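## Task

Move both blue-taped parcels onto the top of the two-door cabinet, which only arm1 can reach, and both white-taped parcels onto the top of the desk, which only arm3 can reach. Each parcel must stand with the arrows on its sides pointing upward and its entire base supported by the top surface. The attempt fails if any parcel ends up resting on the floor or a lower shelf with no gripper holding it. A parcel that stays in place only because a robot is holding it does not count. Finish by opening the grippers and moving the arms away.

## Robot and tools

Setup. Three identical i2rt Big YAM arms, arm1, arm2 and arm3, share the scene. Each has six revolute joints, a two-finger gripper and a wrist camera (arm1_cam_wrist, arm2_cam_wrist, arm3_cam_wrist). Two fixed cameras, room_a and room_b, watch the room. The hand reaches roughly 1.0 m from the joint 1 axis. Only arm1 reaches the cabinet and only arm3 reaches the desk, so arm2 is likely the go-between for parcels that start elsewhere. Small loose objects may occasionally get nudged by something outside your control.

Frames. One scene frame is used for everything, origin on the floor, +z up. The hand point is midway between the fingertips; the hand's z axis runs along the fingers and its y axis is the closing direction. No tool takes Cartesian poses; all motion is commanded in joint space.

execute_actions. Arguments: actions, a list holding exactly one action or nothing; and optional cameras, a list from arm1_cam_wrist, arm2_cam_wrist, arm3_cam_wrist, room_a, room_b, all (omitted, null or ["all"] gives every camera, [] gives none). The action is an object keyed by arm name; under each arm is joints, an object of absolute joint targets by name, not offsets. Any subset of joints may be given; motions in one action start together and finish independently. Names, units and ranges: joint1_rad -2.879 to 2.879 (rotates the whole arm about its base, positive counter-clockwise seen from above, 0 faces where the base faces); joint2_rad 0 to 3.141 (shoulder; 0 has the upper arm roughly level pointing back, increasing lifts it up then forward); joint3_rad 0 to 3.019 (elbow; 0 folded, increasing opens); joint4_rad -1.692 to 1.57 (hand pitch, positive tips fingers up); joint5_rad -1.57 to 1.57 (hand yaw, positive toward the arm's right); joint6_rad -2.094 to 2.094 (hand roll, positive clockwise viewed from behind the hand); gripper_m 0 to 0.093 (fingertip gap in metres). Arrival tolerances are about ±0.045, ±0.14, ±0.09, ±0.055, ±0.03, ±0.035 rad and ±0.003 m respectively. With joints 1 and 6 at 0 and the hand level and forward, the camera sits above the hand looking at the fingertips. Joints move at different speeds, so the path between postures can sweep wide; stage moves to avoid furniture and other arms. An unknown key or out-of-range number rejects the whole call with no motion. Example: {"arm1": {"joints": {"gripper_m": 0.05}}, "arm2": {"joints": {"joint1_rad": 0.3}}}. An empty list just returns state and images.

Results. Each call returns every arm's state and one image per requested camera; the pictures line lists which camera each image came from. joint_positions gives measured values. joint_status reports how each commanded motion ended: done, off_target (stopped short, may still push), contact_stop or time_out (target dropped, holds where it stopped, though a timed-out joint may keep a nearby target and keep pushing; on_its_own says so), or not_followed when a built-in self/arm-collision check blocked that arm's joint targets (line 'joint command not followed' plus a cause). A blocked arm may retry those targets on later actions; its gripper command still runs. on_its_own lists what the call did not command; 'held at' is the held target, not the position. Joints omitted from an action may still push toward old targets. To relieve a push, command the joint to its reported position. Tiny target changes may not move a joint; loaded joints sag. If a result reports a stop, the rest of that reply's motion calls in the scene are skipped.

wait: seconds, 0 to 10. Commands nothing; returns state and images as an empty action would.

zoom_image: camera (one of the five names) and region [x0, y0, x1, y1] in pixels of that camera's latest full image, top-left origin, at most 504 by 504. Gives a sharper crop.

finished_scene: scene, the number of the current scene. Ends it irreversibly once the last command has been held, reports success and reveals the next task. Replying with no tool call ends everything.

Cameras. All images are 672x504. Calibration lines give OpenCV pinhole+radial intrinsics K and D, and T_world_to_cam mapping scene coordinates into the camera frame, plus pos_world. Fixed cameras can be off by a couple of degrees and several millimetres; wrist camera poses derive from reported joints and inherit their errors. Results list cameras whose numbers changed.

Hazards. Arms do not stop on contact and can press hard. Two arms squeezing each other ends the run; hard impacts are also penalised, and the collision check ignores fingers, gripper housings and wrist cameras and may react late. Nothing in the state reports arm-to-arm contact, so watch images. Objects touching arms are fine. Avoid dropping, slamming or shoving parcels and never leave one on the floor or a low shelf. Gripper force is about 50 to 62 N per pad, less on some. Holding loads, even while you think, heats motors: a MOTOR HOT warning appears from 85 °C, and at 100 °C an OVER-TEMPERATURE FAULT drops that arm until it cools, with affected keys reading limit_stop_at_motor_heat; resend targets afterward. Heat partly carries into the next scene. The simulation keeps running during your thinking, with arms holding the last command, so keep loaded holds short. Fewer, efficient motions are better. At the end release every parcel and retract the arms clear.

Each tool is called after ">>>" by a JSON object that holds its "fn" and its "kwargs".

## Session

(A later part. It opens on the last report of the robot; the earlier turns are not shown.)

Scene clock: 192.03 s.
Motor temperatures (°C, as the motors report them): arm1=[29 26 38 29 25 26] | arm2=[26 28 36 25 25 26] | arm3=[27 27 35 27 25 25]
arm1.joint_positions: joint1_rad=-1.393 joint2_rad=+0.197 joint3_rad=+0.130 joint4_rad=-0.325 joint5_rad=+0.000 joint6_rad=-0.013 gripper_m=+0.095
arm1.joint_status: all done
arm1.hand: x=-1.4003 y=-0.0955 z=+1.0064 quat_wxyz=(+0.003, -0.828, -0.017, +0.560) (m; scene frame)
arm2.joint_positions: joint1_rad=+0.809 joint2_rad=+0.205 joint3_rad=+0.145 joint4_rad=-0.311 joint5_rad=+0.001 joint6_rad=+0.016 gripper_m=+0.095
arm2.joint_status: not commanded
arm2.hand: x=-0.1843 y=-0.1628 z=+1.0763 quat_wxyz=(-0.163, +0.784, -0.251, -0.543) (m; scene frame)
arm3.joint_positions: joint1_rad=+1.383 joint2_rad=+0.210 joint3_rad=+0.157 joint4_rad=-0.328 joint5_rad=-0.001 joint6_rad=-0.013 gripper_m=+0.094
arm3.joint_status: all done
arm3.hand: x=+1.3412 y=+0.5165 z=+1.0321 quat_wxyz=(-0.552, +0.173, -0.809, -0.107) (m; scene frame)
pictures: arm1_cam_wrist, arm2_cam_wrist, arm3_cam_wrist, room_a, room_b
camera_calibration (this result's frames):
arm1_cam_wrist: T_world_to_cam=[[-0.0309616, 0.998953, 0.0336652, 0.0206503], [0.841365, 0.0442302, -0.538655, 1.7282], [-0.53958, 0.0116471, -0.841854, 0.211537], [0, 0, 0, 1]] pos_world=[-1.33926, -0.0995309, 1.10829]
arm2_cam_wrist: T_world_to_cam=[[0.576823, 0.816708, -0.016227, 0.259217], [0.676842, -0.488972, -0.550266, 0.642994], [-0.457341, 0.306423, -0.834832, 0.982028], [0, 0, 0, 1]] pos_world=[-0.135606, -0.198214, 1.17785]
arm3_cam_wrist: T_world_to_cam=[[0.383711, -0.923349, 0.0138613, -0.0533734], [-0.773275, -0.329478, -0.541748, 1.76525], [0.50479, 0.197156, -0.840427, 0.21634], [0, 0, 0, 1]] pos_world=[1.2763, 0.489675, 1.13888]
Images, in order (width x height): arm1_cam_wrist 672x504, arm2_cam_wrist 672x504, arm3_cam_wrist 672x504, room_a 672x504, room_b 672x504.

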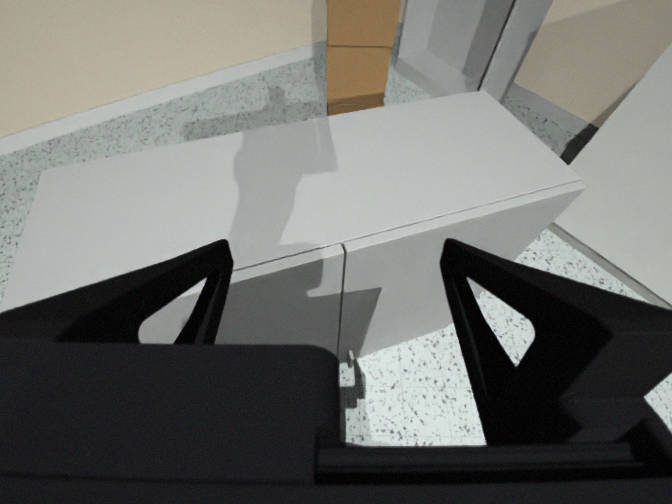

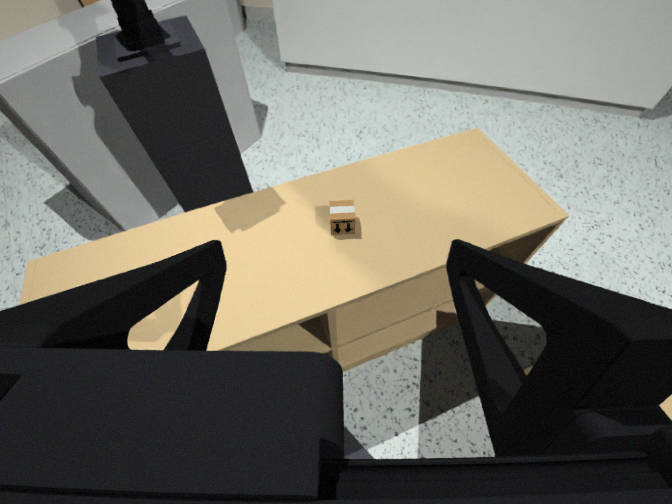

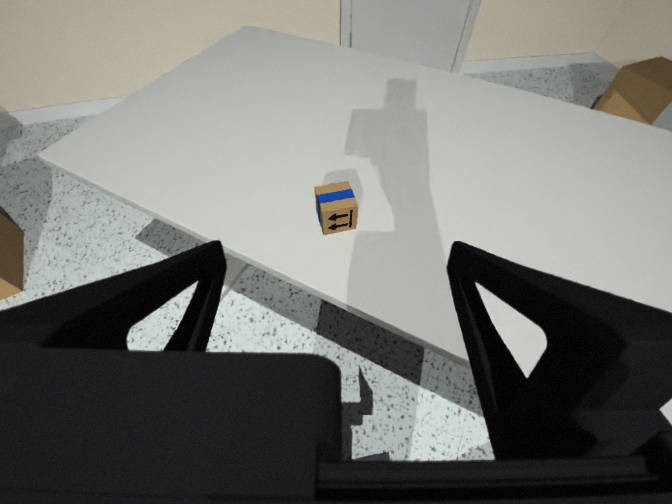

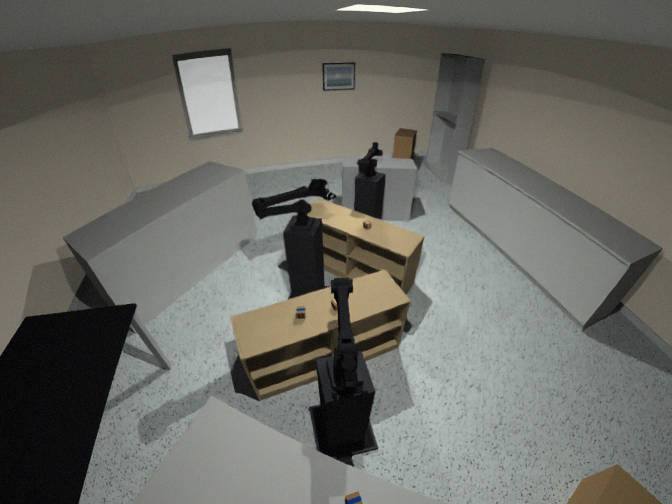

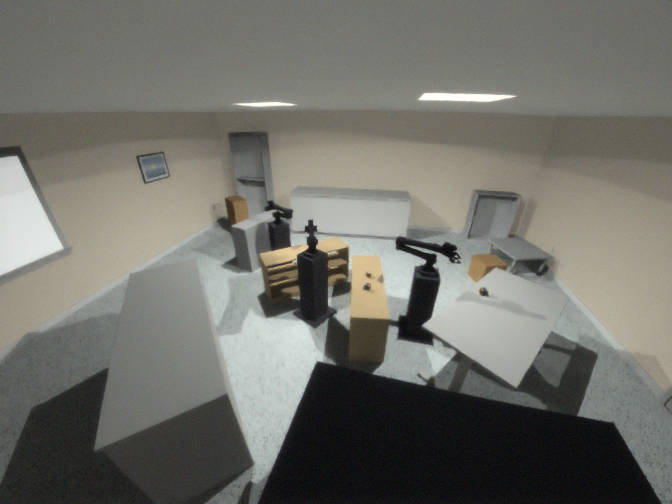

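>>> {"fn": "execute_actions", "kwargs": {"actions": [{"arm2":{"joints":{"joint1_rad":0.805,"joint2_rad":1.83,"joint3_rad":0.54,"joint4_rad":0.767}},"arm3":{"joints":{"joint1_rad":1.559,"joint2_rad":1.884,"joint3_rad":1.272,"joint4_rad":-0.959,"joint5_rad":0.611,"joint6_rad":-1.571}}}], "cameras": ["arm2_cam_wrist","arm3_cam_wrist","room_a","room_b"]}}

Scene clock: 288.90 s.
Motor temperatures (°C, as the motors report them): arm1=[29 26 40 29 25 26] | arm2=[26 29 38 25 25 26] | arm3=[27 27 37 27 25 25]
arm1.joint_positions: joint1_rad=-1.393 joint2_rad=+0.197 joint3_rad=+0.130 joint4_rad=-0.325 joint5_rad=+0.000 joint6_rad=-0.013 gripper_m=+0.095
arm1.joint_status: not commanded
arm1.hand: x=-1.4003 y=-0.0955 z=+1.0064 quat_wxyz=(+0.003, -0.828, -0.017, +0.560) (m; scene frame)
arm2.joint_positions: joint1_rad=+0.809 joint2_rad=+1.831 joint3_rad=+0.532 joint4_rad=+0.749 joint5_rad=+0.001 joint6_rad=+0.016 gripper_m=+0.095
arm2.joint_status: all done
arm2.hand: x=-0.3687 y=-0.0368 z=+0.8987 quat_wxyz=(-0.141, +0.829, -0.266, -0.471) (m; scene frame)
arm3.joint_positions: joint1_rad=+1.553 joint2_rad=+1.893 joint3_rad=+1.223 joint4_rad=-0.945 joint5_rad=+0.610 joint6_rad=-1.556 gripper_m=+0.094
arm3.joint_status: all done
arm3.hand: x=+1.5593 y=+0.5944 z=+0.8857 quat_wxyz=(+0.160, +0.836, -0.456, +0.258) (m; scene frame)
pictures: arm2_cam_wrist, arm3_cam_wrist, room_a, room_b
camera_calibration (this result's frames):
arm2_cam_wrist: T_world_to_cam=[[0.578601, 0.815495, -0.013716, 0.25811], [0.746467, -0.536251, -0.393982, 0.615147], [-0.328645, 0.21772, -0.919016, 0.830667], [0, 0, 0, 1]] pos_world=[-0.335535, -0.0614664, 1.00929]
arm3_cam_wrist: T_world_to_cam=[[0.846486, 0.532167, -0.0161321, -1.62326], [0.186163, -0.26746, 0.945414, -0.969882], [0.498803, -0.803283, -0.325471, 0.115792], [0, 0, 0, 1]] pos_world=[1.49687, 0.697457, 0.928441]
Images, in order (width x height): arm2_cam_wrist 672x504, arm3_cam_wrist 672x504, room_a 672x504, room_b 672x504.

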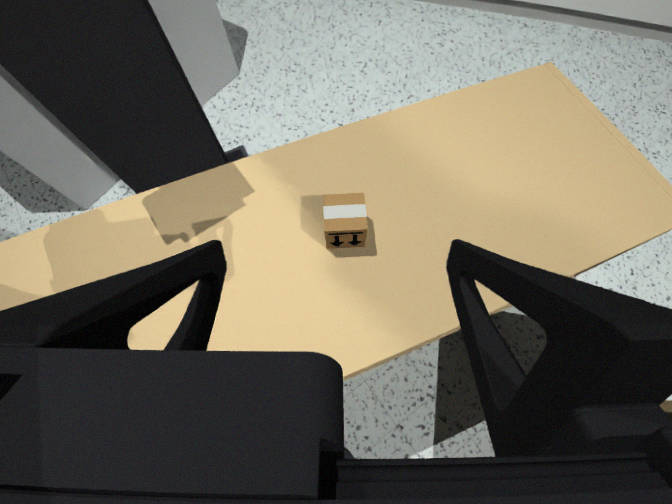

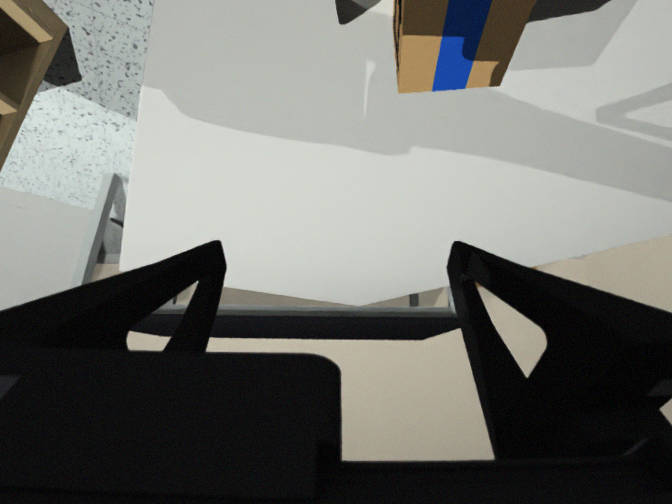

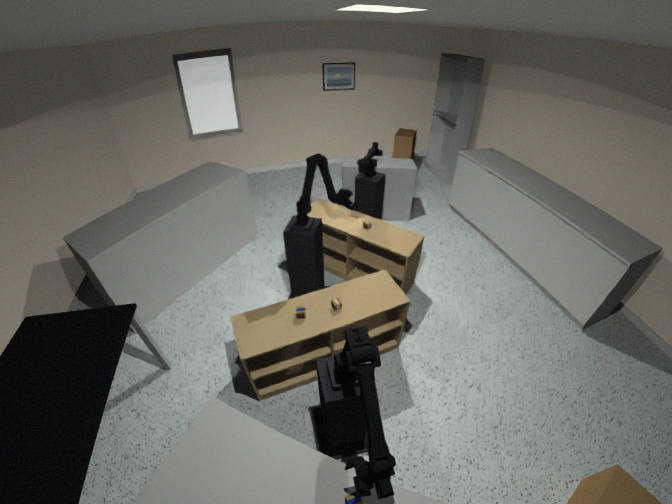

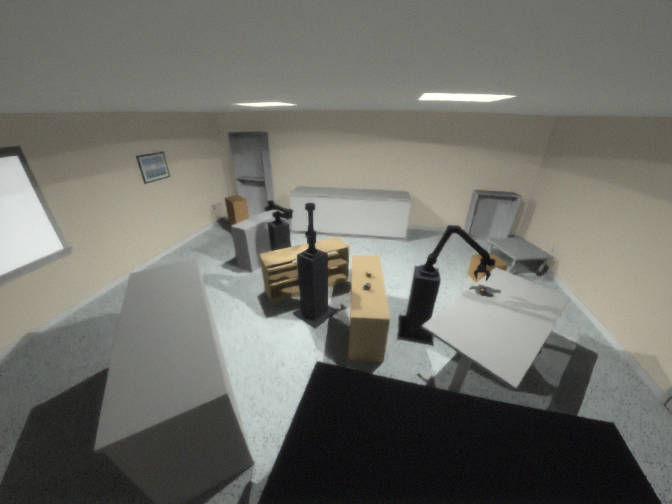

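>>> {"fn": "zoom_image", "kwargs": {"camera": "arm3_cam_wrist", "region": [330, 0, 570, 130]}}

>>> {"fn": "zoom_image", "kwargs": {"camera": "room_b", "region": [440, 220, 540, 320]}}

Region (330, 0, 570, 130) of arm3_cam_wrist's 672x504 image, scaled by 2.100, with more detail than that image has; it fills the top 273 rows of this view, and the rest is white.

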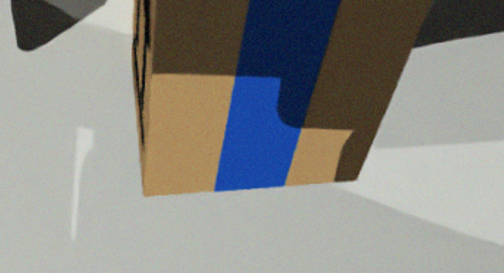

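Region (440, 220, 540, 320) of room_b's 672x504 image, scaled by 5.040, with more detail than that image has.

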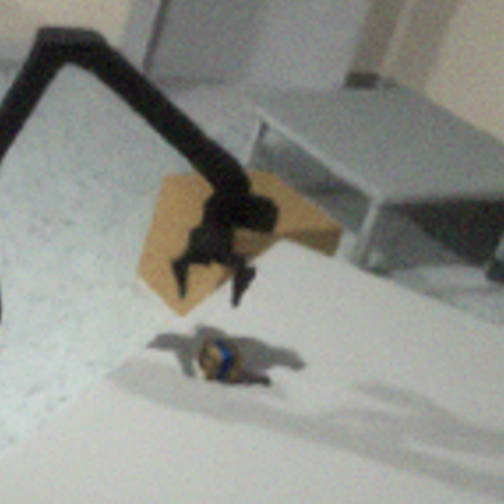

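>>> {"fn": "zoom_image", "kwargs": {"camera": "arm2_cam_wrist", "region": [300, 175, 390, 265]}}

Region (300, 175, 390, 265) of arm2_cam_wrist's 672x504 image, scaled by 5.600, with more detail than that image has.

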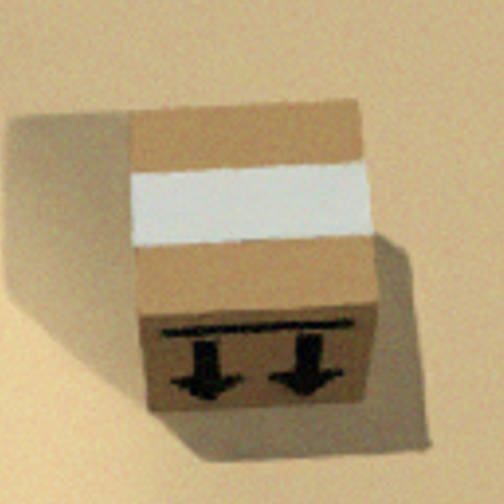

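>>> {"fn": "execute_actions", "kwargs": {"actions": [{"arm2":{"joints":{"joint1_rad":0.797,"joint2_rad":2.285,"joint3_rad":0.80,"joint4_rad":0.97}},"arm3":{"joints":{"joint1_rad":1.58,"joint2_rad":2.02,"joint3_rad":1.425,"joint4_rad":-0.935}}}], "cameras": ["arm2_cam_wrist","arm3_cam_wrist"]}}

Scene clock: 322.73 s.
Motor temperatures (°C, as the motors report them): arm1=[29 26 41 29 25 26] | arm2=[26 29 34 25 25 26] | arm3=[27 29 39 27 26 25]
arm1.joint_positions: joint1_rad=-1.393 joint2_rad=+0.197 joint3_rad=+0.130 joint4_rad=-0.325 joint5_rad=+0.000 joint6_rad=-0.013 gripper_m=+0.095
arm1.joint_status: not commanded
arm1.hand: x=-1.4003 y=-0.0955 z=+1.0064 quat_wxyz=(+0.003, -0.828, -0.017, +0.560) (m; scene frame)
arm2.joint_positions: joint1_rad=+0.809 joint2_rad=+2.298 joint3_rad=+0.796 joint4_rad=+0.956 joint5_rad=+0.001 joint6_rad=+0.016 gripper_m=+0.095
arm2.joint_status: all done
arm2.hand: x=-0.4220 y=-0.0006 z=+0.7759 quat_wxyz=(-0.142, +0.828, -0.265, -0.473) (m; scene frame)
arm3.joint_positions: joint1_rad=+1.572 joint2_rad=+2.013 joint3_rad=+1.382 joint4_rad=-0.943 joint5_rad=+0.610 joint6_rad=-1.557 gripper_m=+0.094
arm3.joint_status: all done
arm3.hand: x=+1.6029 y=+0.6353 z=+0.8732 quat_wxyz=(+0.140, +0.838, -0.453, +0.269) (m; scene frame)
pictures: arm2_cam_wrist, arm3_cam_wrist
camera_calibration (this result's frames):
arm2_cam_wrist: T_world_to_cam=[[0.57857, 0.815516, -0.013768, 0.257787], [0.745342, -0.53549, -0.397134, 0.627987], [-0.331242, 0.219508, -0.917657, 0.690265], [0, 0, 0, 1]] pos_world=[-0.388568, -0.0254676, 0.886371]
arm3_cam_wrist: T_world_to_cam=[[0.835163, 0.549467, 0.02426, -1.71026], [0.159976, -0.284885, 0.945118, -0.901863], [0.526223, -0.785447, -0.325827, 0.0678425], [0, 0, 0, 1]] pos_world=[1.53692, 0.736093, 0.915963]
Images, in order (width x height): arm2_cam_wrist 672x504, arm3_cam_wrist 672x504.

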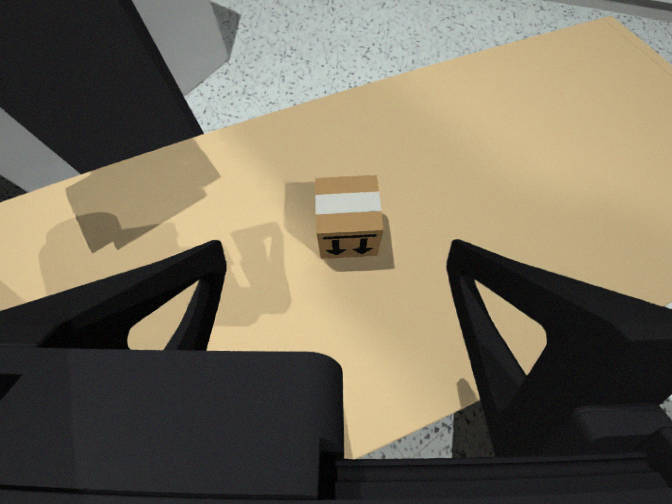

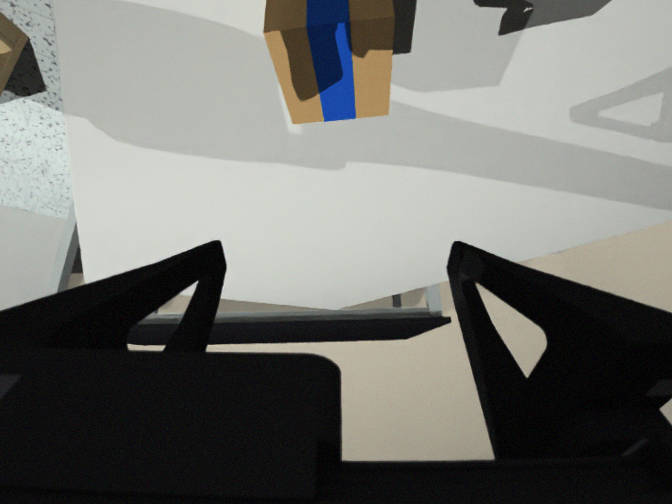

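>>> {"fn": "execute_actions", "kwargs": {"actions": [{"arm2":{"joints":{"joint1_rad":0.775,"joint2_rad":2.585,"joint3_rad":1.07,"joint4_rad":1.015}},"arm3":{"joints":{"joint2_rad":2.105,"joint3_rad":1.405,"joint4_rad":-0.825}}}], "cameras": ["arm2_cam_wrist","arm3_cam_wrist"]}}

Scene clock: 335.43 s.
Motor temperatures (°C, as the motors report them): arm1=[29 26 41 29 25 26] | arm2=[26 30 33 25 25 26] | arm3=[27 30 39 27 26 25]
arm1.joint_positions: joint1_rad=-1.393 joint2_rad=+0.197 joint3_rad=+0.130 joint4_rad=-0.325 joint5_rad=+0.000 joint6_rad=-0.013 gripper_m=+0.095
arm1.joint_status: not commanded
arm1.hand: x=-1.4003 y=-0.0955 z=+1.0064 quat_wxyz=(+0.003, -0.828, -0.017, +0.560) (m; scene frame)
arm2.joint_positions: joint1_rad=+0.784 joint2_rad=+2.594 joint3_rad=+1.056 joint4_rad=+1.003 joint5_rad=+0.001 joint6_rad=+0.016 gripper_m=+0.095
arm2.joint_status: all done
arm2.hand: x=-0.4502 y=+0.0366 z=+0.6790 quat_wxyz=(-0.149, +0.822, -0.275, -0.475) (m; scene frame)
arm3.joint_positions: joint1_rad=+1.572 joint2_rad=+2.108 joint3_rad=+1.382 joint4_rad=-0.842 joint5_rad=+0.610 joint6_rad=-1.557 gripper_m=+0.094
arm3.joint_status: all done
arm3.hand: x=+1.6093 y=+0.6392 z=+0.8221 quat_wxyz=(+0.138, +0.838, -0.454, +0.271) (m; scene frame)
pictures: arm2_cam_wrist, arm3_cam_wrist
camera_calibration (this result's frames):
arm2_cam_wrist: T_world_to_cam=[[0.598516, 0.800987, -0.0141087, 0.252156], [0.728323, -0.551386, -0.406841, 0.629937], [-0.333654, 0.233225, -0.91339, 0.579357], [0, 0, 0, 1]] pos_world=[-0.416413, 0.010244, 0.789021]
arm3_cam_wrist: T_world_to_cam=[[0.83499, 0.549406, 0.0307421, -1.72159], [0.154908, -0.288304, 0.944926, -0.843048], [0.528011, -0.784241, -0.325838, 0.0472494], [0, 0, 0, 1]] pos_world=[1.54316, 0.739853, 0.864938]
Images, in order (width x height): arm2_cam_wrist 672x504, arm3_cam_wrist 672x504.

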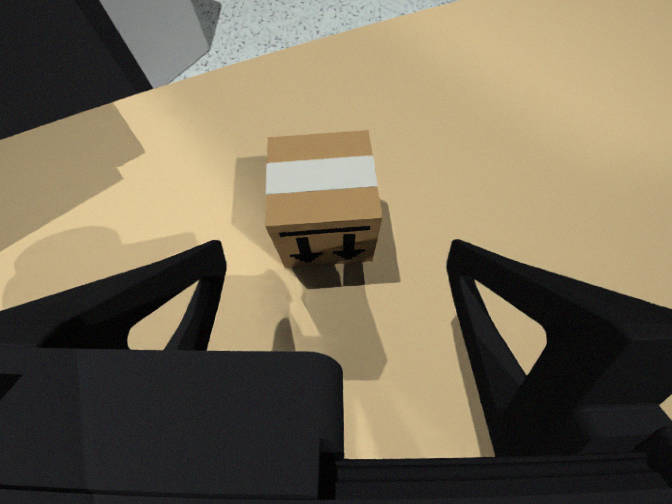

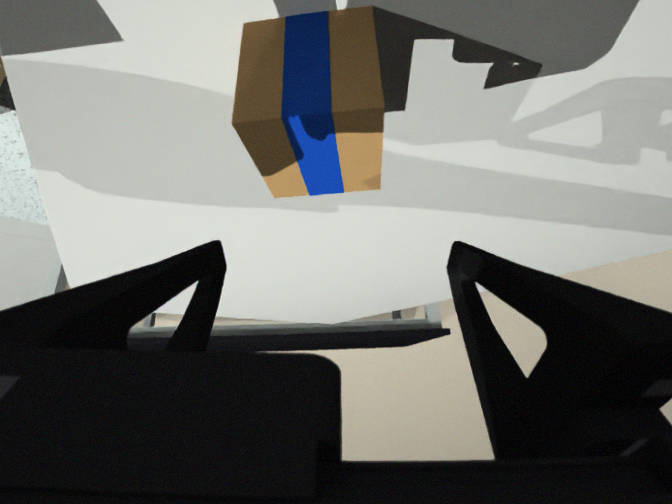

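>>> {"fn": "execute_actions", "kwargs": {"actions": [{"arm2":{"joints":{"joint2_rad":2.722,"joint3_rad":1.327,"joint4_rad":0.905,"joint5_rad":-0.04}},"arm3":{"joints":{"joint2_rad":2.222,"joint3_rad":1.385,"joint4_rad":-0.69}}}], "cameras": ["arm2_cam_wrist","arm3_cam_wrist","room_a","room_b"]}}

Scene clock: 356.10 s.
Motor temperatures (°C, as the motors report them): arm1=[29 26 41 29 25 26] | arm2=[26 31 33 25 25 26] | arm3=[27 31 38 27 26 25]
arm1.joint_positions: joint1_rad=-1.393 joint2_rad=+0.197 joint3_rad=+0.130 joint4_rad=-0.325 joint5_rad=+0.000 joint6_rad=-0.013 gripper_m=+0.095
arm1.joint_status: not commanded
arm1.hand: x=-1.4003 y=-0.0955 z=+1.0064 quat_wxyz=(+0.003, -0.828, -0.017, +0.560) (m; scene frame)
arm2.joint_positions: joint1_rad=+0.784 joint2_rad=+2.727 joint3_rad=+1.310 joint4_rad=+0.907 joint5_rad=-0.037 joint6_rad=+0.016 gripper_m=+0.095
arm2.joint_status: all done
arm2.hand: x=-0.5064 y=+0.0692 z=+0.6408 quat_wxyz=(-0.137, +0.819, -0.264, -0.491) (m; scene frame)
arm3.joint_positions: joint1_rad=+1.582 joint2_rad=+2.184 joint3_rad=+1.382 joint4_rad=-0.718 joint5_rad=+0.631 joint6_rad=-1.577 gripper_m=+0.094
arm3.joint_status: all done
arm3.hand: x=+1.6183 y=+0.6483 z=+0.7836 quat_wxyz=(+0.124, +0.838, -0.447, +0.289) (m; scene frame)
pictures: arm2_cam_wrist, arm3_cam_wrist, room_a, room_b
camera_calibration (this result's frames):
arm2_cam_wrist: T_world_to_cam=[[0.571192, 0.820166, -0.0326637, 0.255919], [0.73275, -0.527437, -0.429986, 0.688696], [-0.369888, 0.22167, -0.902245, 0.493376], [0, 0, 0, 1]] pos_world=[-0.468327, 0.0439807, 0.749634]
arm3_cam_wrist: T_world_to_cam=[[0.81874, 0.570247, 0.066958, -1.74848], [0.12239, -0.287271, 0.949998, -0.757456], [0.560968, -0.769606, -0.304993, -0.0421184], [0, 0, 0, 1]] pos_world=[1.54788, 0.747055, 0.823811]
Images, in order (width x height): arm2_cam_wrist 672x504, arm3_cam_wrist 672x504, room_a 672x504, room_b 672x504.

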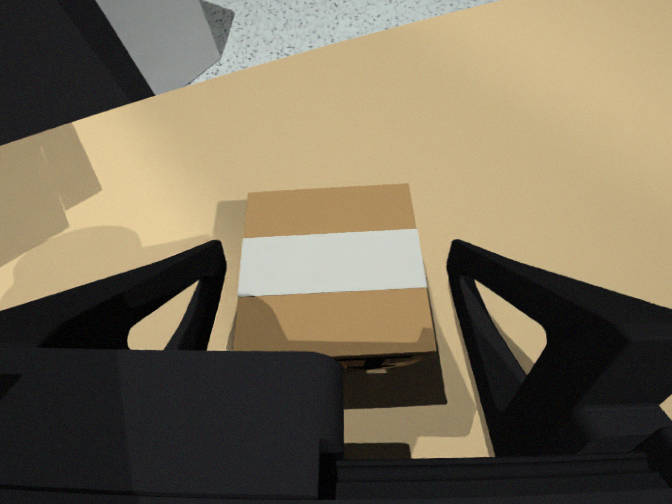

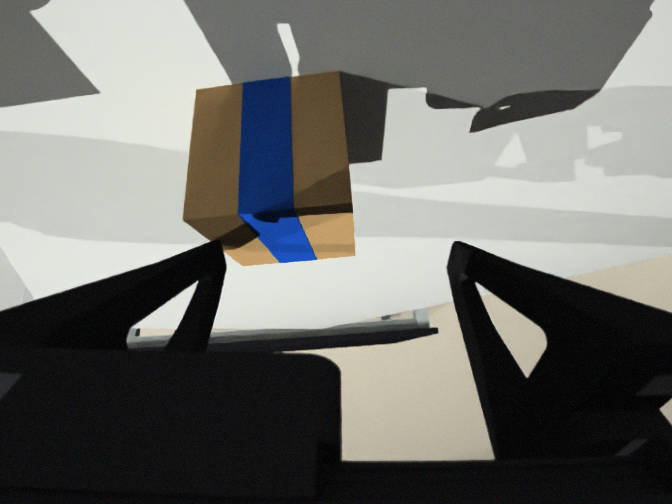

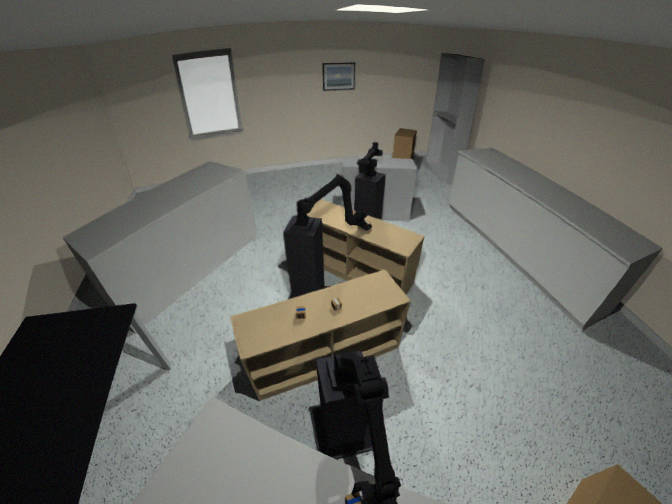

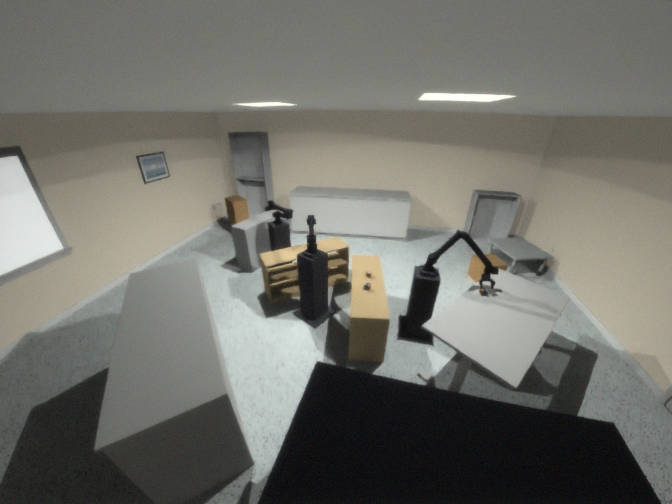

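>>> {"fn": "execute_actions", "kwargs": {"actions": [{"arm2":{"joints":{"gripper_m":0.03}},"arm3":{"joints":{"joint1_rad":1.575,"joint2_rad":2.085,"joint3_rad":1.31,"joint4_rad":-0.842,"joint5_rad":0.611,"joint6_rad":-1.571}}}], "cameras": ["arm2_cam_wrist","arm3_cam_wrist"]}}

Scene clock: 370.30 s.
Motor temperatures (°C, as the motors report them): arm1=[29 26 42 29 25 26] | arm2=[26 32 33 25 25 26] | arm3=[27 31 36 27 26 25]
arm1.joint_positions: joint1_rad=-1.393 joint2_rad=+0.197 joint3_rad=+0.130 joint4_rad=-0.325 joint5_rad=+0.000 joint6_rad=-0.013 gripper_m=+0.095
arm1.joint_status: not commanded
arm1.hand: x=-1.4003 y=-0.0955 z=+1.0064 quat_wxyz=(+0.003, -0.828, -0.017, +0.560) (m; scene frame)
arm2.joint_positions: joint1_rad=+0.784 joint2_rad=+2.727 joint3_rad=+1.310 joint4_rad=+0.907 joint5_rad=-0.037 joint6_rad=+0.014 gripper_m=+0.053
arm2.joint_status: gripper_m off_target (ended at +0.053, target +0.030)
arm2.hand: x=-0.5065 y=+0.0691 z=+0.6408 quat_wxyz=(-0.137, +0.819, -0.263, -0.491) (m; scene frame)
arm3.joint_positions: joint1_rad=+1.582 joint2_rad=+2.094 joint3_rad=+1.312 joint4_rad=-0.826 joint5_rad=+0.613 joint6_rad=-1.577 gripper_m=+0.094
arm3.joint_status: all done
arm3.hand: x=+1.5846 y=+0.6279 z=+0.8102 quat_wxyz=(+0.157, +0.846, -0.436, +0.262) (m; scene frame)
pictures: arm2_cam_wrist, arm3_cam_wrist
camera_calibration (this result's frames):
arm2_cam_wrist: T_world_to_cam=[[0.570336, 0.820807, -0.0315105, 0.254768], [0.733583, -0.526237, -0.430035, 0.689066], [-0.369558, 0.222149, -0.902262, 0.493521], [0, 0, 0, 1]] pos_world=[-0.468405, 0.0438616, 0.749635]
arm3_cam_wrist: T_world_to_cam=[[0.821091, 0.570367, -0.0221688, -1.64263], [0.201158, -0.2528, 0.946376, -0.927908], [0.534178, -0.78152, -0.322305, 0.0332052], [0, 0, 0, 1]] pos_world=[1.51766, 0.728277, 0.852437]
Images, in order (width x height): arm2_cam_wrist 672x504, arm3_cam_wrist 672x504.

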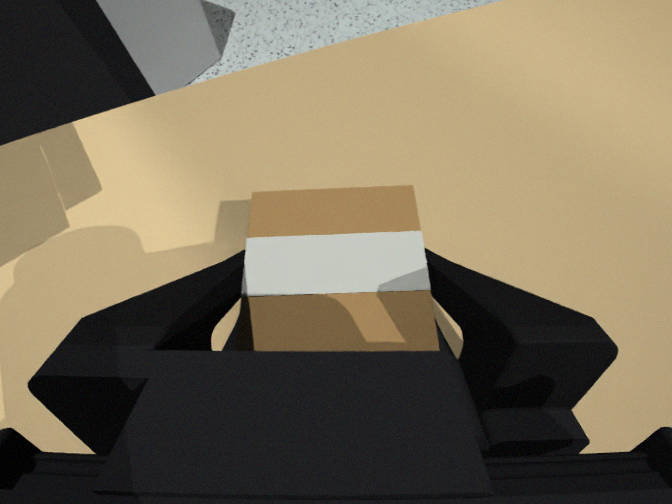

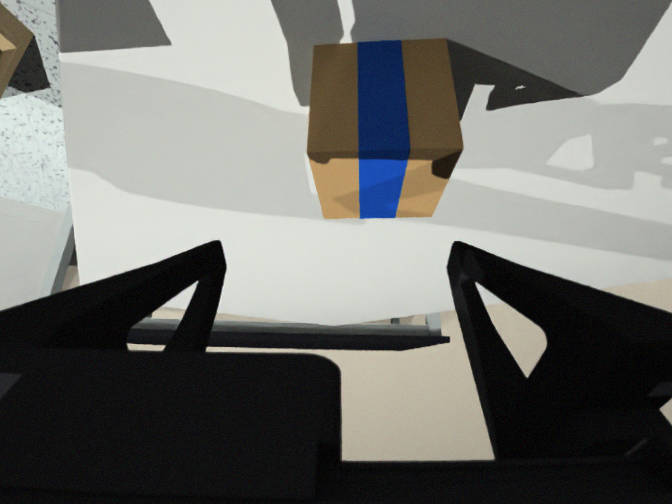

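>>> {"fn": "execute_actions", "kwargs": {"actions": [{"arm2":{"joints":{"joint2_rad":2.55,"joint3_rad":1.33,"joint4_rad":0.75}},"arm3":{"joints":{"joint3_rad":1.388}}}], "cameras": ["arm2_cam_wrist","arm3_cam_wrist"]}}

Scene clock: 375.80 s.
Motor temperatures (°C, as the motors report them): arm1=[29 26 42 29 25 26] | arm2=[26 32 33 25 25 26] | arm3=[27 31 36 27 26 25]
arm1.joint_positions: joint1_rad=-1.393 joint2_rad=+0.197 joint3_rad=+0.130 joint4_rad=-0.325 joint5_rad=+0.000 joint6_rad=-0.013 gripper_m=+0.095
arm1.joint_status: not commanded
arm1.hand: x=-1.4003 y=-0.0955 z=+1.0064 quat_wxyz=(+0.003, -0.828, -0.017, +0.560) (m; scene frame)
arm2.joint_positions: joint1_rad=+0.784 joint2_rad=+2.543 joint3_rad=+1.314 joint4_rad=+0.752 joint5_rad=-0.037 joint6_rad=+0.014 gripper_m=+0.053
arm2.joint_status: all done
arm2.hand: x=-0.5465 y=+0.0984 z=+0.7322 quat_wxyz=(-0.142, +0.812, -0.260, -0.504) (m; scene frame)
arm3.joint_positions: joint1_rad=+1.582 joint2_rad=+2.094 joint3_rad=+1.347 joint4_rad=-0.829 joint5_rad=+0.613 joint6_rad=-1.577 gripper_m=+0.094
arm3.joint_status: all done
arm3.hand: x=+1.5980 y=+0.6372 z=+0.8197 quat_wxyz=(+0.144, +0.844, -0.440, +0.269) (m; scene frame)
pictures: arm2_cam_wrist, arm3_cam_wrist
camera_calibration (this result's frames):
arm2_cam_wrist: T_world_to_cam=[[0.569335, 0.821551, -0.0301934, 0.254818], [0.722348, -0.517447, -0.458762, 0.787189], [-0.39252, 0.239379, -0.888046, 0.530044], [0, 0, 0, 1]] pos_world=[-0.505648, 0.0711008, 0.839529]
arm3_cam_wrist: T_world_to_cam=[[0.821112, 0.570669, 0.0106349, -1.68581], [0.175639, -0.270361, 0.946602, -0.885525], [0.543071, -0.775398, -0.322228, 0.0182287], [0, 0, 0, 1]] pos_world=[1.52987, 0.736764, 0.862042]
Images, in order (width x height): arm2_cam_wrist 672x504, arm3_cam_wrist 672x504.

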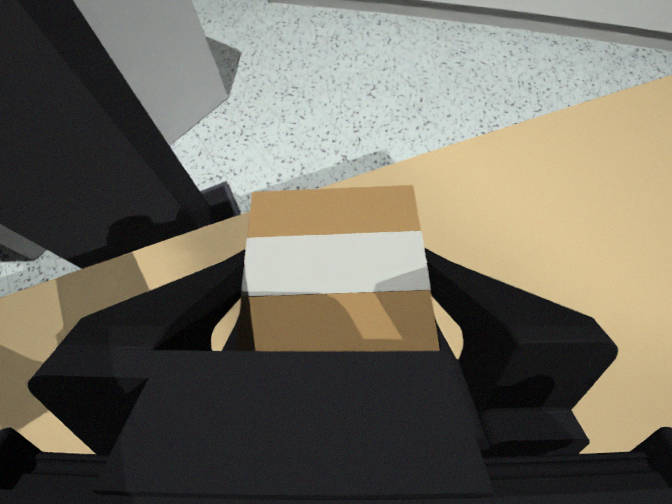

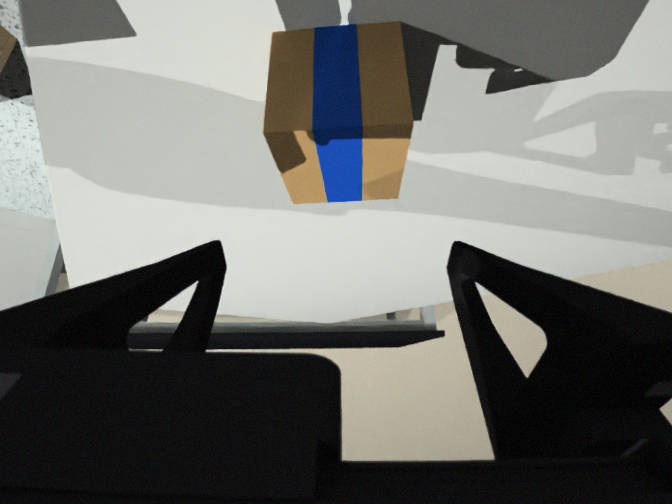

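>>> {"fn": "execute_actions", "kwargs": {"actions": [{"arm2":{"joints":{"joint2_rad":2.2,"joint3_rad":1.33,"joint4_rad":-0.4,"joint5_rad":0}},"arm3":{"joints":{"joint2_rad":2.215,"joint4_rad":-0.685}}}], "cameras": ["arm2_cam_wrist","arm3_cam_wrist","room_a"]}}

Scene clock: 386.17 s.
Motor temperatures (°C, as the motors report them): arm1=[29 26 42 29 25 26] | arm2=[26 32 33 25 25 26] | arm3=[27 31 37 27 26 25]
arm1.joint_positions: joint1_rad=-1.393 joint2_rad=+0.197 joint3_rad=+0.130 joint4_rad=-0.325 joint5_rad=+0.000 joint6_rad=-0.013 gripper_m=+0.095
arm1.joint_status: not commanded
arm1.hand: x=-1.4003 y=-0.0955 z=+1.0064 quat_wxyz=(+0.003, -0.828, -0.017, +0.560) (m; scene frame)
arm2.joint_positions: joint1_rad=+0.784 joint2_rad=+2.208 joint3_rad=+1.323 joint4_rad=-0.394 joint5_rad=-0.003 joint6_rad=+0.014 gripper_m=+0.053
arm2.joint_status: all done
arm2.hand: x=-0.4578 y=+0.0415 z=+0.7801 quat_wxyz=(-0.042, +0.939, -0.311, -0.143) (m; scene frame)
arm3.joint_positions: joint1_rad=+1.582 joint2_rad=+2.223 joint3_rad=+1.355 joint4_rad=-0.702 joint5_rad=+0.613 joint6_rad=-1.577 gripper_m=+0.094
arm3.joint_status: all done
arm3.hand: x=+1.6011 y=+0.6389 z=+0.7531 quat_wxyz=(+0.141, +0.844, -0.441, +0.270) (m; scene frame)
pictures: arm2_cam_wrist, arm3_cam_wrist, room_a
camera_calibration (this result's frames):
arm2_cam_wrist: T_world_to_cam=[[0.598542, 0.801077, -0.00473578, 0.24689], [0.760203, -0.566117, 0.318752, 0.128459], [0.252664, -0.194386, -0.947826, 0.981032], [0, 0, 0, 1]] pos_world=[-0.4933, 0.0656441, 0.89007]
arm3_cam_wrist: T_world_to_cam=[[0.82104, 0.570657, 0.0155952, -1.69227], [0.171987, -0.273313, 0.946425, -0.814735], [0.544347, -0.774371, -0.322547, -0.00611581], [0, 0, 0, 1]] pos_world=[1.53287, 0.73829, 0.795505]
Images, in order (width x height): arm2_cam_wrist 672x504, arm3_cam_wrist 672x504, room_a 672x504.

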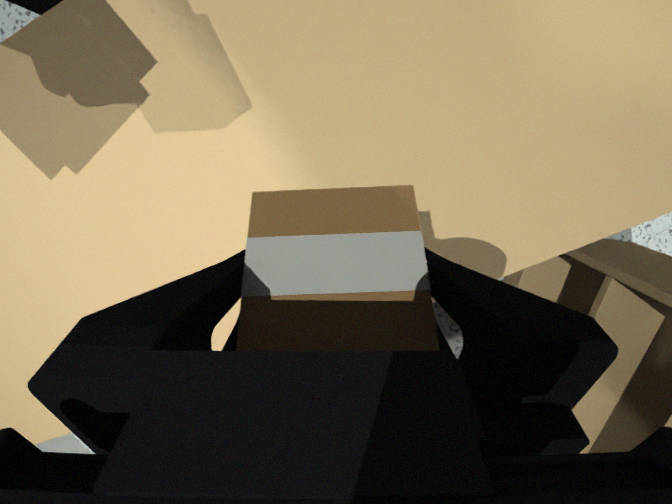

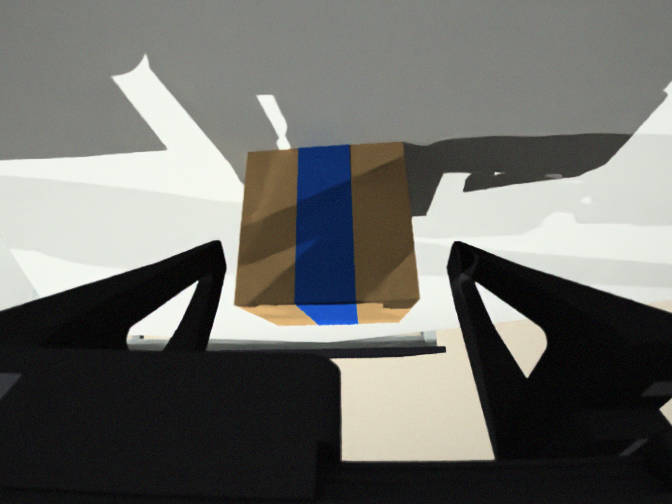

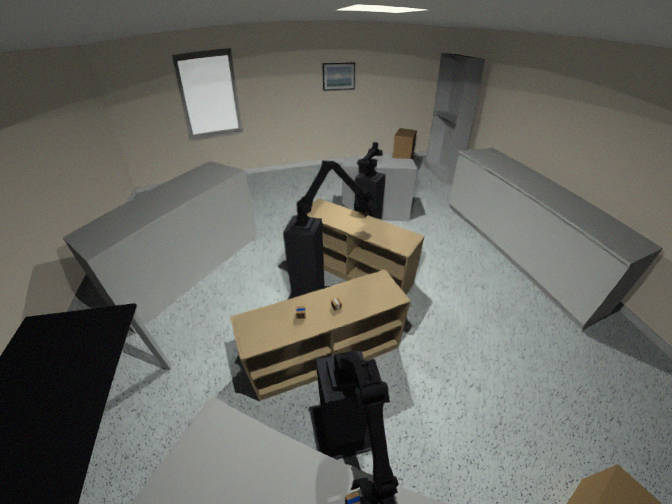

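>>> {"fn": "execute_actions", "kwargs": {"actions": [{"arm2":{"joints":{"joint2_rad":2.3,"joint3_rad":2.11,"joint4_rad":-1.46}},"arm3":{"joints":{"gripper_m":0.03}}}], "cameras": ["arm3_cam_wrist"]}}

Scene clock: 401.63 s.
Motor temperatures (°C, as the motors report them): arm1=[29 26 42 29 25 26] | arm2=[26 32 34 25 25 26] | arm3=[27 32 37 27 26 25]
arm1.joint_positions: joint1_rad=-1.393 joint2_rad=+0.197 joint3_rad=+0.130 joint4_rad=-0.325 joint5_rad=+0.000 joint6_rad=-0.013 gripper_m=+0.095
arm1.joint_status: not commanded
arm1.hand: x=-1.4003 y=-0.0955 z=+1.0064 quat_wxyz=(+0.003, -0.828, -0.017, +0.560) (m; scene frame)
arm2.joint_positions: joint1_rad=+0.784 joint2_rad=+2.296 joint3_rad=+2.068 joint4_rad=-1.452 joint5_rad=-0.003 joint6_rad=+0.014 gripper_m=+0.053
arm2.joint_status: all done
arm2.hand: x=-0.5008 y=+0.0733 z=+0.9554 quat_wxyz=(+0.018, +0.948, -0.314, +0.047) (m; scene frame)
arm3.joint_positions: joint1_rad=+1.582 joint2_rad=+2.223 joint3_rad=+1.355 joint4_rad=-0.702 joint5_rad=+0.612 joint6_rad=-1.576 gripper_m=+0.057
arm3.joint_status: gripper_m off_target (ended at +0.057, target +0.030)
arm3.hand: x=+1.6011 y=+0.6390 z=+0.7531 quat_wxyz=(+0.141, +0.844, -0.441, +0.270) (m; scene frame)
pictures: arm3_cam_wrist
camera_calibration (this result's frames):
arm3_cam_wrist: T_world_to_cam=[[0.821213, 0.570391, 0.0162015, -1.69291], [0.171843, -0.274285, 0.94617, -0.813585], [0.544131, -0.774223, -0.323264, -0.00524874], [0, 0, 0, 1]] pos_world=[1.53291, 0.738404, 0.795521]
Images, in order (width x height): arm3_cam_wrist 672x504.

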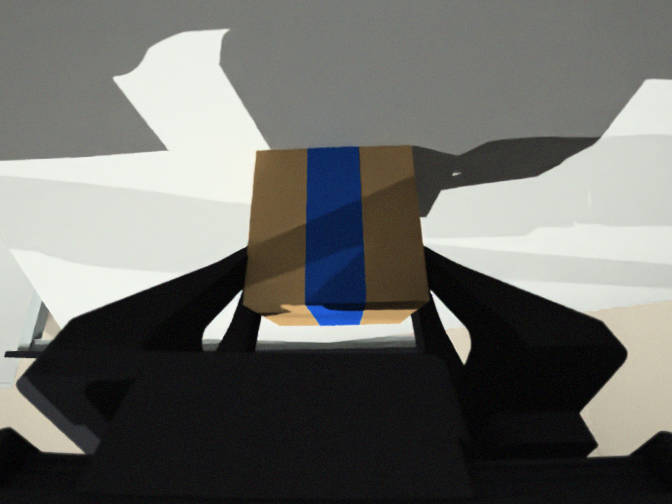

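>>> {"fn": "execute_actions", "kwargs": {"actions": [{"arm2":{"joints":{"joint2_rad":2.70}},"arm3":{"joints":{"joint2_rad":1.9,"joint4_rad":-0.9}}}], "cameras": ["arm2_cam_wrist","room_a"]}}

Scene clock: 432.67 s.
Motor temperatures (°C, as the motors report them): arm1=[29 26 43 29 25 26] | arm2=[26 34 39 25 25 26] | arm3=[27 32 37 27 26 25]
arm1.joint_positions: joint1_rad=-1.393 joint2_rad=+0.197 joint3_rad=+0.130 joint4_rad=-0.325 joint5_rad=+0.000 joint6_rad=-0.013 gripper_m=+0.095
arm1.joint_status: not commanded
arm1.hand: x=-1.4003 y=-0.0955 z=+1.0064 quat_wxyz=(+0.003, -0.828, -0.017, +0.560) (m; scene frame)
arm2.joint_positions: joint1_rad=+0.784 joint2_rad=+2.713 joint3_rad=+2.078 joint4_rad=-1.452 joint5_rad=-0.003 joint6_rad=+0.014 gripper_m=+0.053
arm2.joint_status: all done
arm2.hand: x=-0.4310 y=+0.0218 z=+0.7023 quat_wxyz=(+0.079, +0.919, -0.305, +0.239) (m; scene frame)
arm3.joint_positions: joint1_rad=+1.582 joint2_rad=+1.897 joint3_rad=+1.361 joint4_rad=-0.885 joint5_rad=+0.610 joint6_rad=-1.576 gripper_m=+0.057
arm3.joint_status: all done
arm3.hand: x=+1.6124 y=+0.6488 z=+0.9293 quat_wxyz=(+0.077, +0.832, -0.460, +0.302) (m; scene frame)
pictures: arm2_cam_wrist, room_a
camera_calibration (this result's frames):
arm2_cam_wrist: T_world_to_cam=[[0.595778, 0.803122, 0.00661353, 0.237056], [0.33687, -0.257358, 0.905696, -0.479702], [0.729086, -0.537366, -0.423876, 0.741522], [0, 0, 0, 1]] pos_world=[-0.520269, 0.0846289, 0.74721]
Images, in order (width x height): arm2_cam_wrist 672x504, room_a 672x504.

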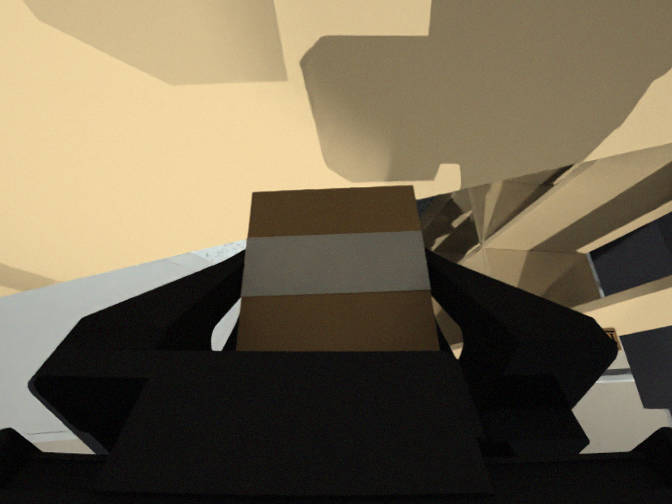

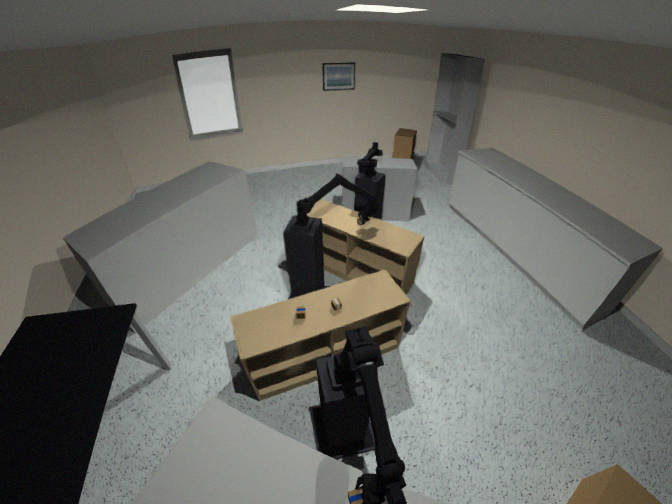

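>>> {"fn": "execute_actions", "kwargs": {"actions": [{"arm2":{"joints":{"joint2_rad":2.852,"joint3_rad":2.225,"joint4_rad":-1.39}},"arm3":{"joints":{"joint1_rad":-2.2,"joint2_rad":1.75,"joint5_rad":-0.959}}}], "cameras": ["arm2_cam_wrist","arm3_cam_wrist","room_a","room_b"]}}

Scene clock: 446.00 s.
Motor temperatures (°C, as the motors report them): arm1=[29 26 43 29 25 26] | arm2=[26 35 38 25 25 26] | arm3=[27 32 38 27 26 25]
arm1.joint_positions: joint1_rad=-1.393 joint2_rad=+0.197 joint3_rad=+0.130 joint4_rad=-0.325 joint5_rad=+0.000 joint6_rad=-0.013 gripper_m=+0.095
arm1.joint_status: not commanded
arm1.hand: x=-1.4003 y=-0.0955 z=+1.0064 quat_wxyz=(+0.003, -0.828, -0.017, +0.560) (m; scene frame)
arm2.joint_positions: joint1_rad=+0.784 joint2_rad=+2.864 joint3_rad=+2.192 joint4_rad=-1.391 joint5_rad=-0.003 joint6_rad=+0.014 gripper_m=+0.053
arm2.joint_status: all done
arm2.hand: x=-0.4372 y=+0.0260 z=+0.6313 quat_wxyz=(+0.075, +0.922, -0.306, +0.228) (m; scene frame)
arm3.joint_positions: joint1_rad=-2.207 joint2_rad=+1.754 joint3_rad=+1.361 joint4_rad=-0.886 joint5_rad=-0.953 joint6_rad=-1.576 gripper_m=+0.057
arm3.joint_status: all done
arm3.hand: x=+0.5219 y=+0.2940 z=+1.0410 quat_wxyz=(-0.223, -0.588, -0.656, +0.417) (m; scene frame)
pictures: arm2_cam_wrist, arm3_cam_wrist, room_a, room_b
camera_calibration (this result's frames):
arm2_cam_wrist: T_world_to_cam=[[0.595972, 0.80298, 0.00631991, 0.238105], [0.355209, -0.270678, 0.89474, -0.396851], [0.72017, -0.530995, -0.446542, 0.728462], [0, 0, 0, 1]] pos_world=[-0.525555, 0.088197, 0.678862]
arm3_cam_wrist: T_world_to_cam=[[-0.95712, 0.0561289, 0.284201, 0.185795], [-0.0390823, 0.947062, -0.318662, 0.0724856], [-0.287042, -0.316105, -0.904259, 1.31193], [0, 0, 0, 1]] pos_world=[0.557241, 0.335632, 1.15662]
Images, in order (width x height): arm2_cam_wrist 672x504, arm3_cam_wrist 672x504, room_a 672x504, room_b 672x504.

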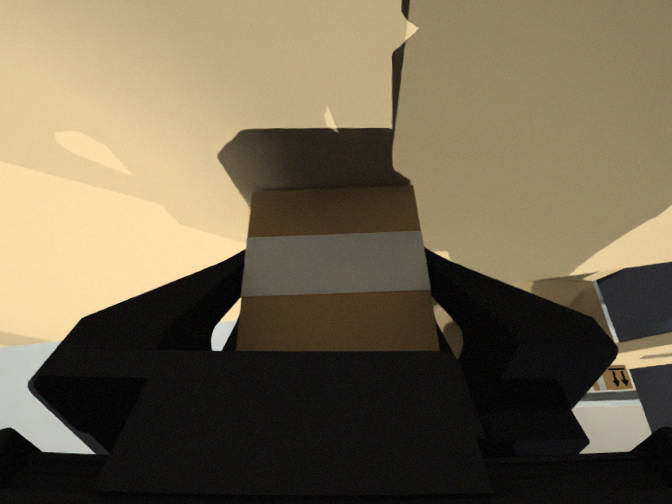

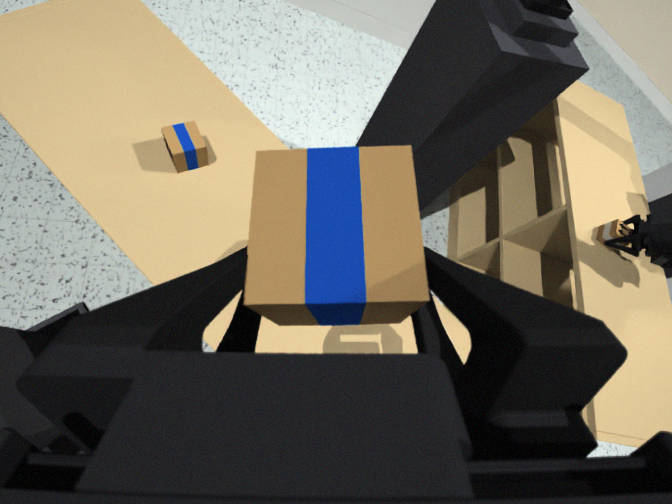

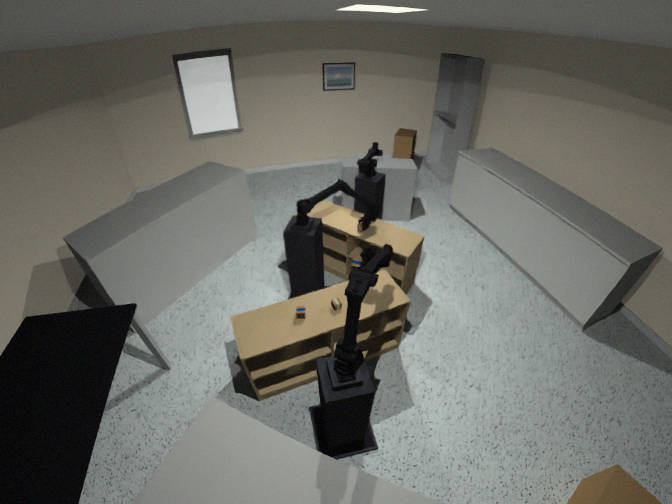

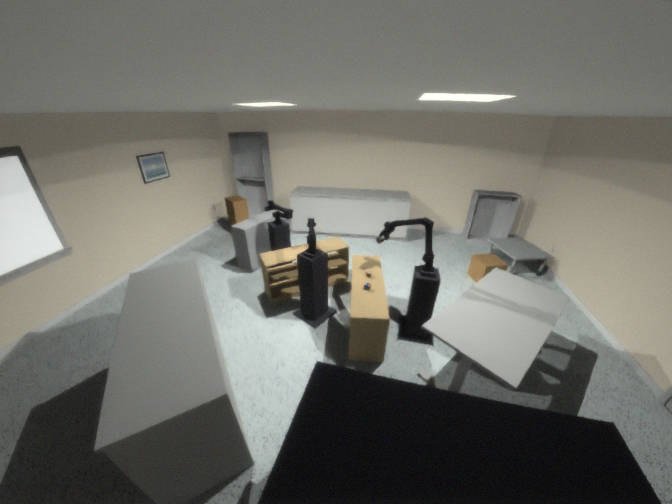

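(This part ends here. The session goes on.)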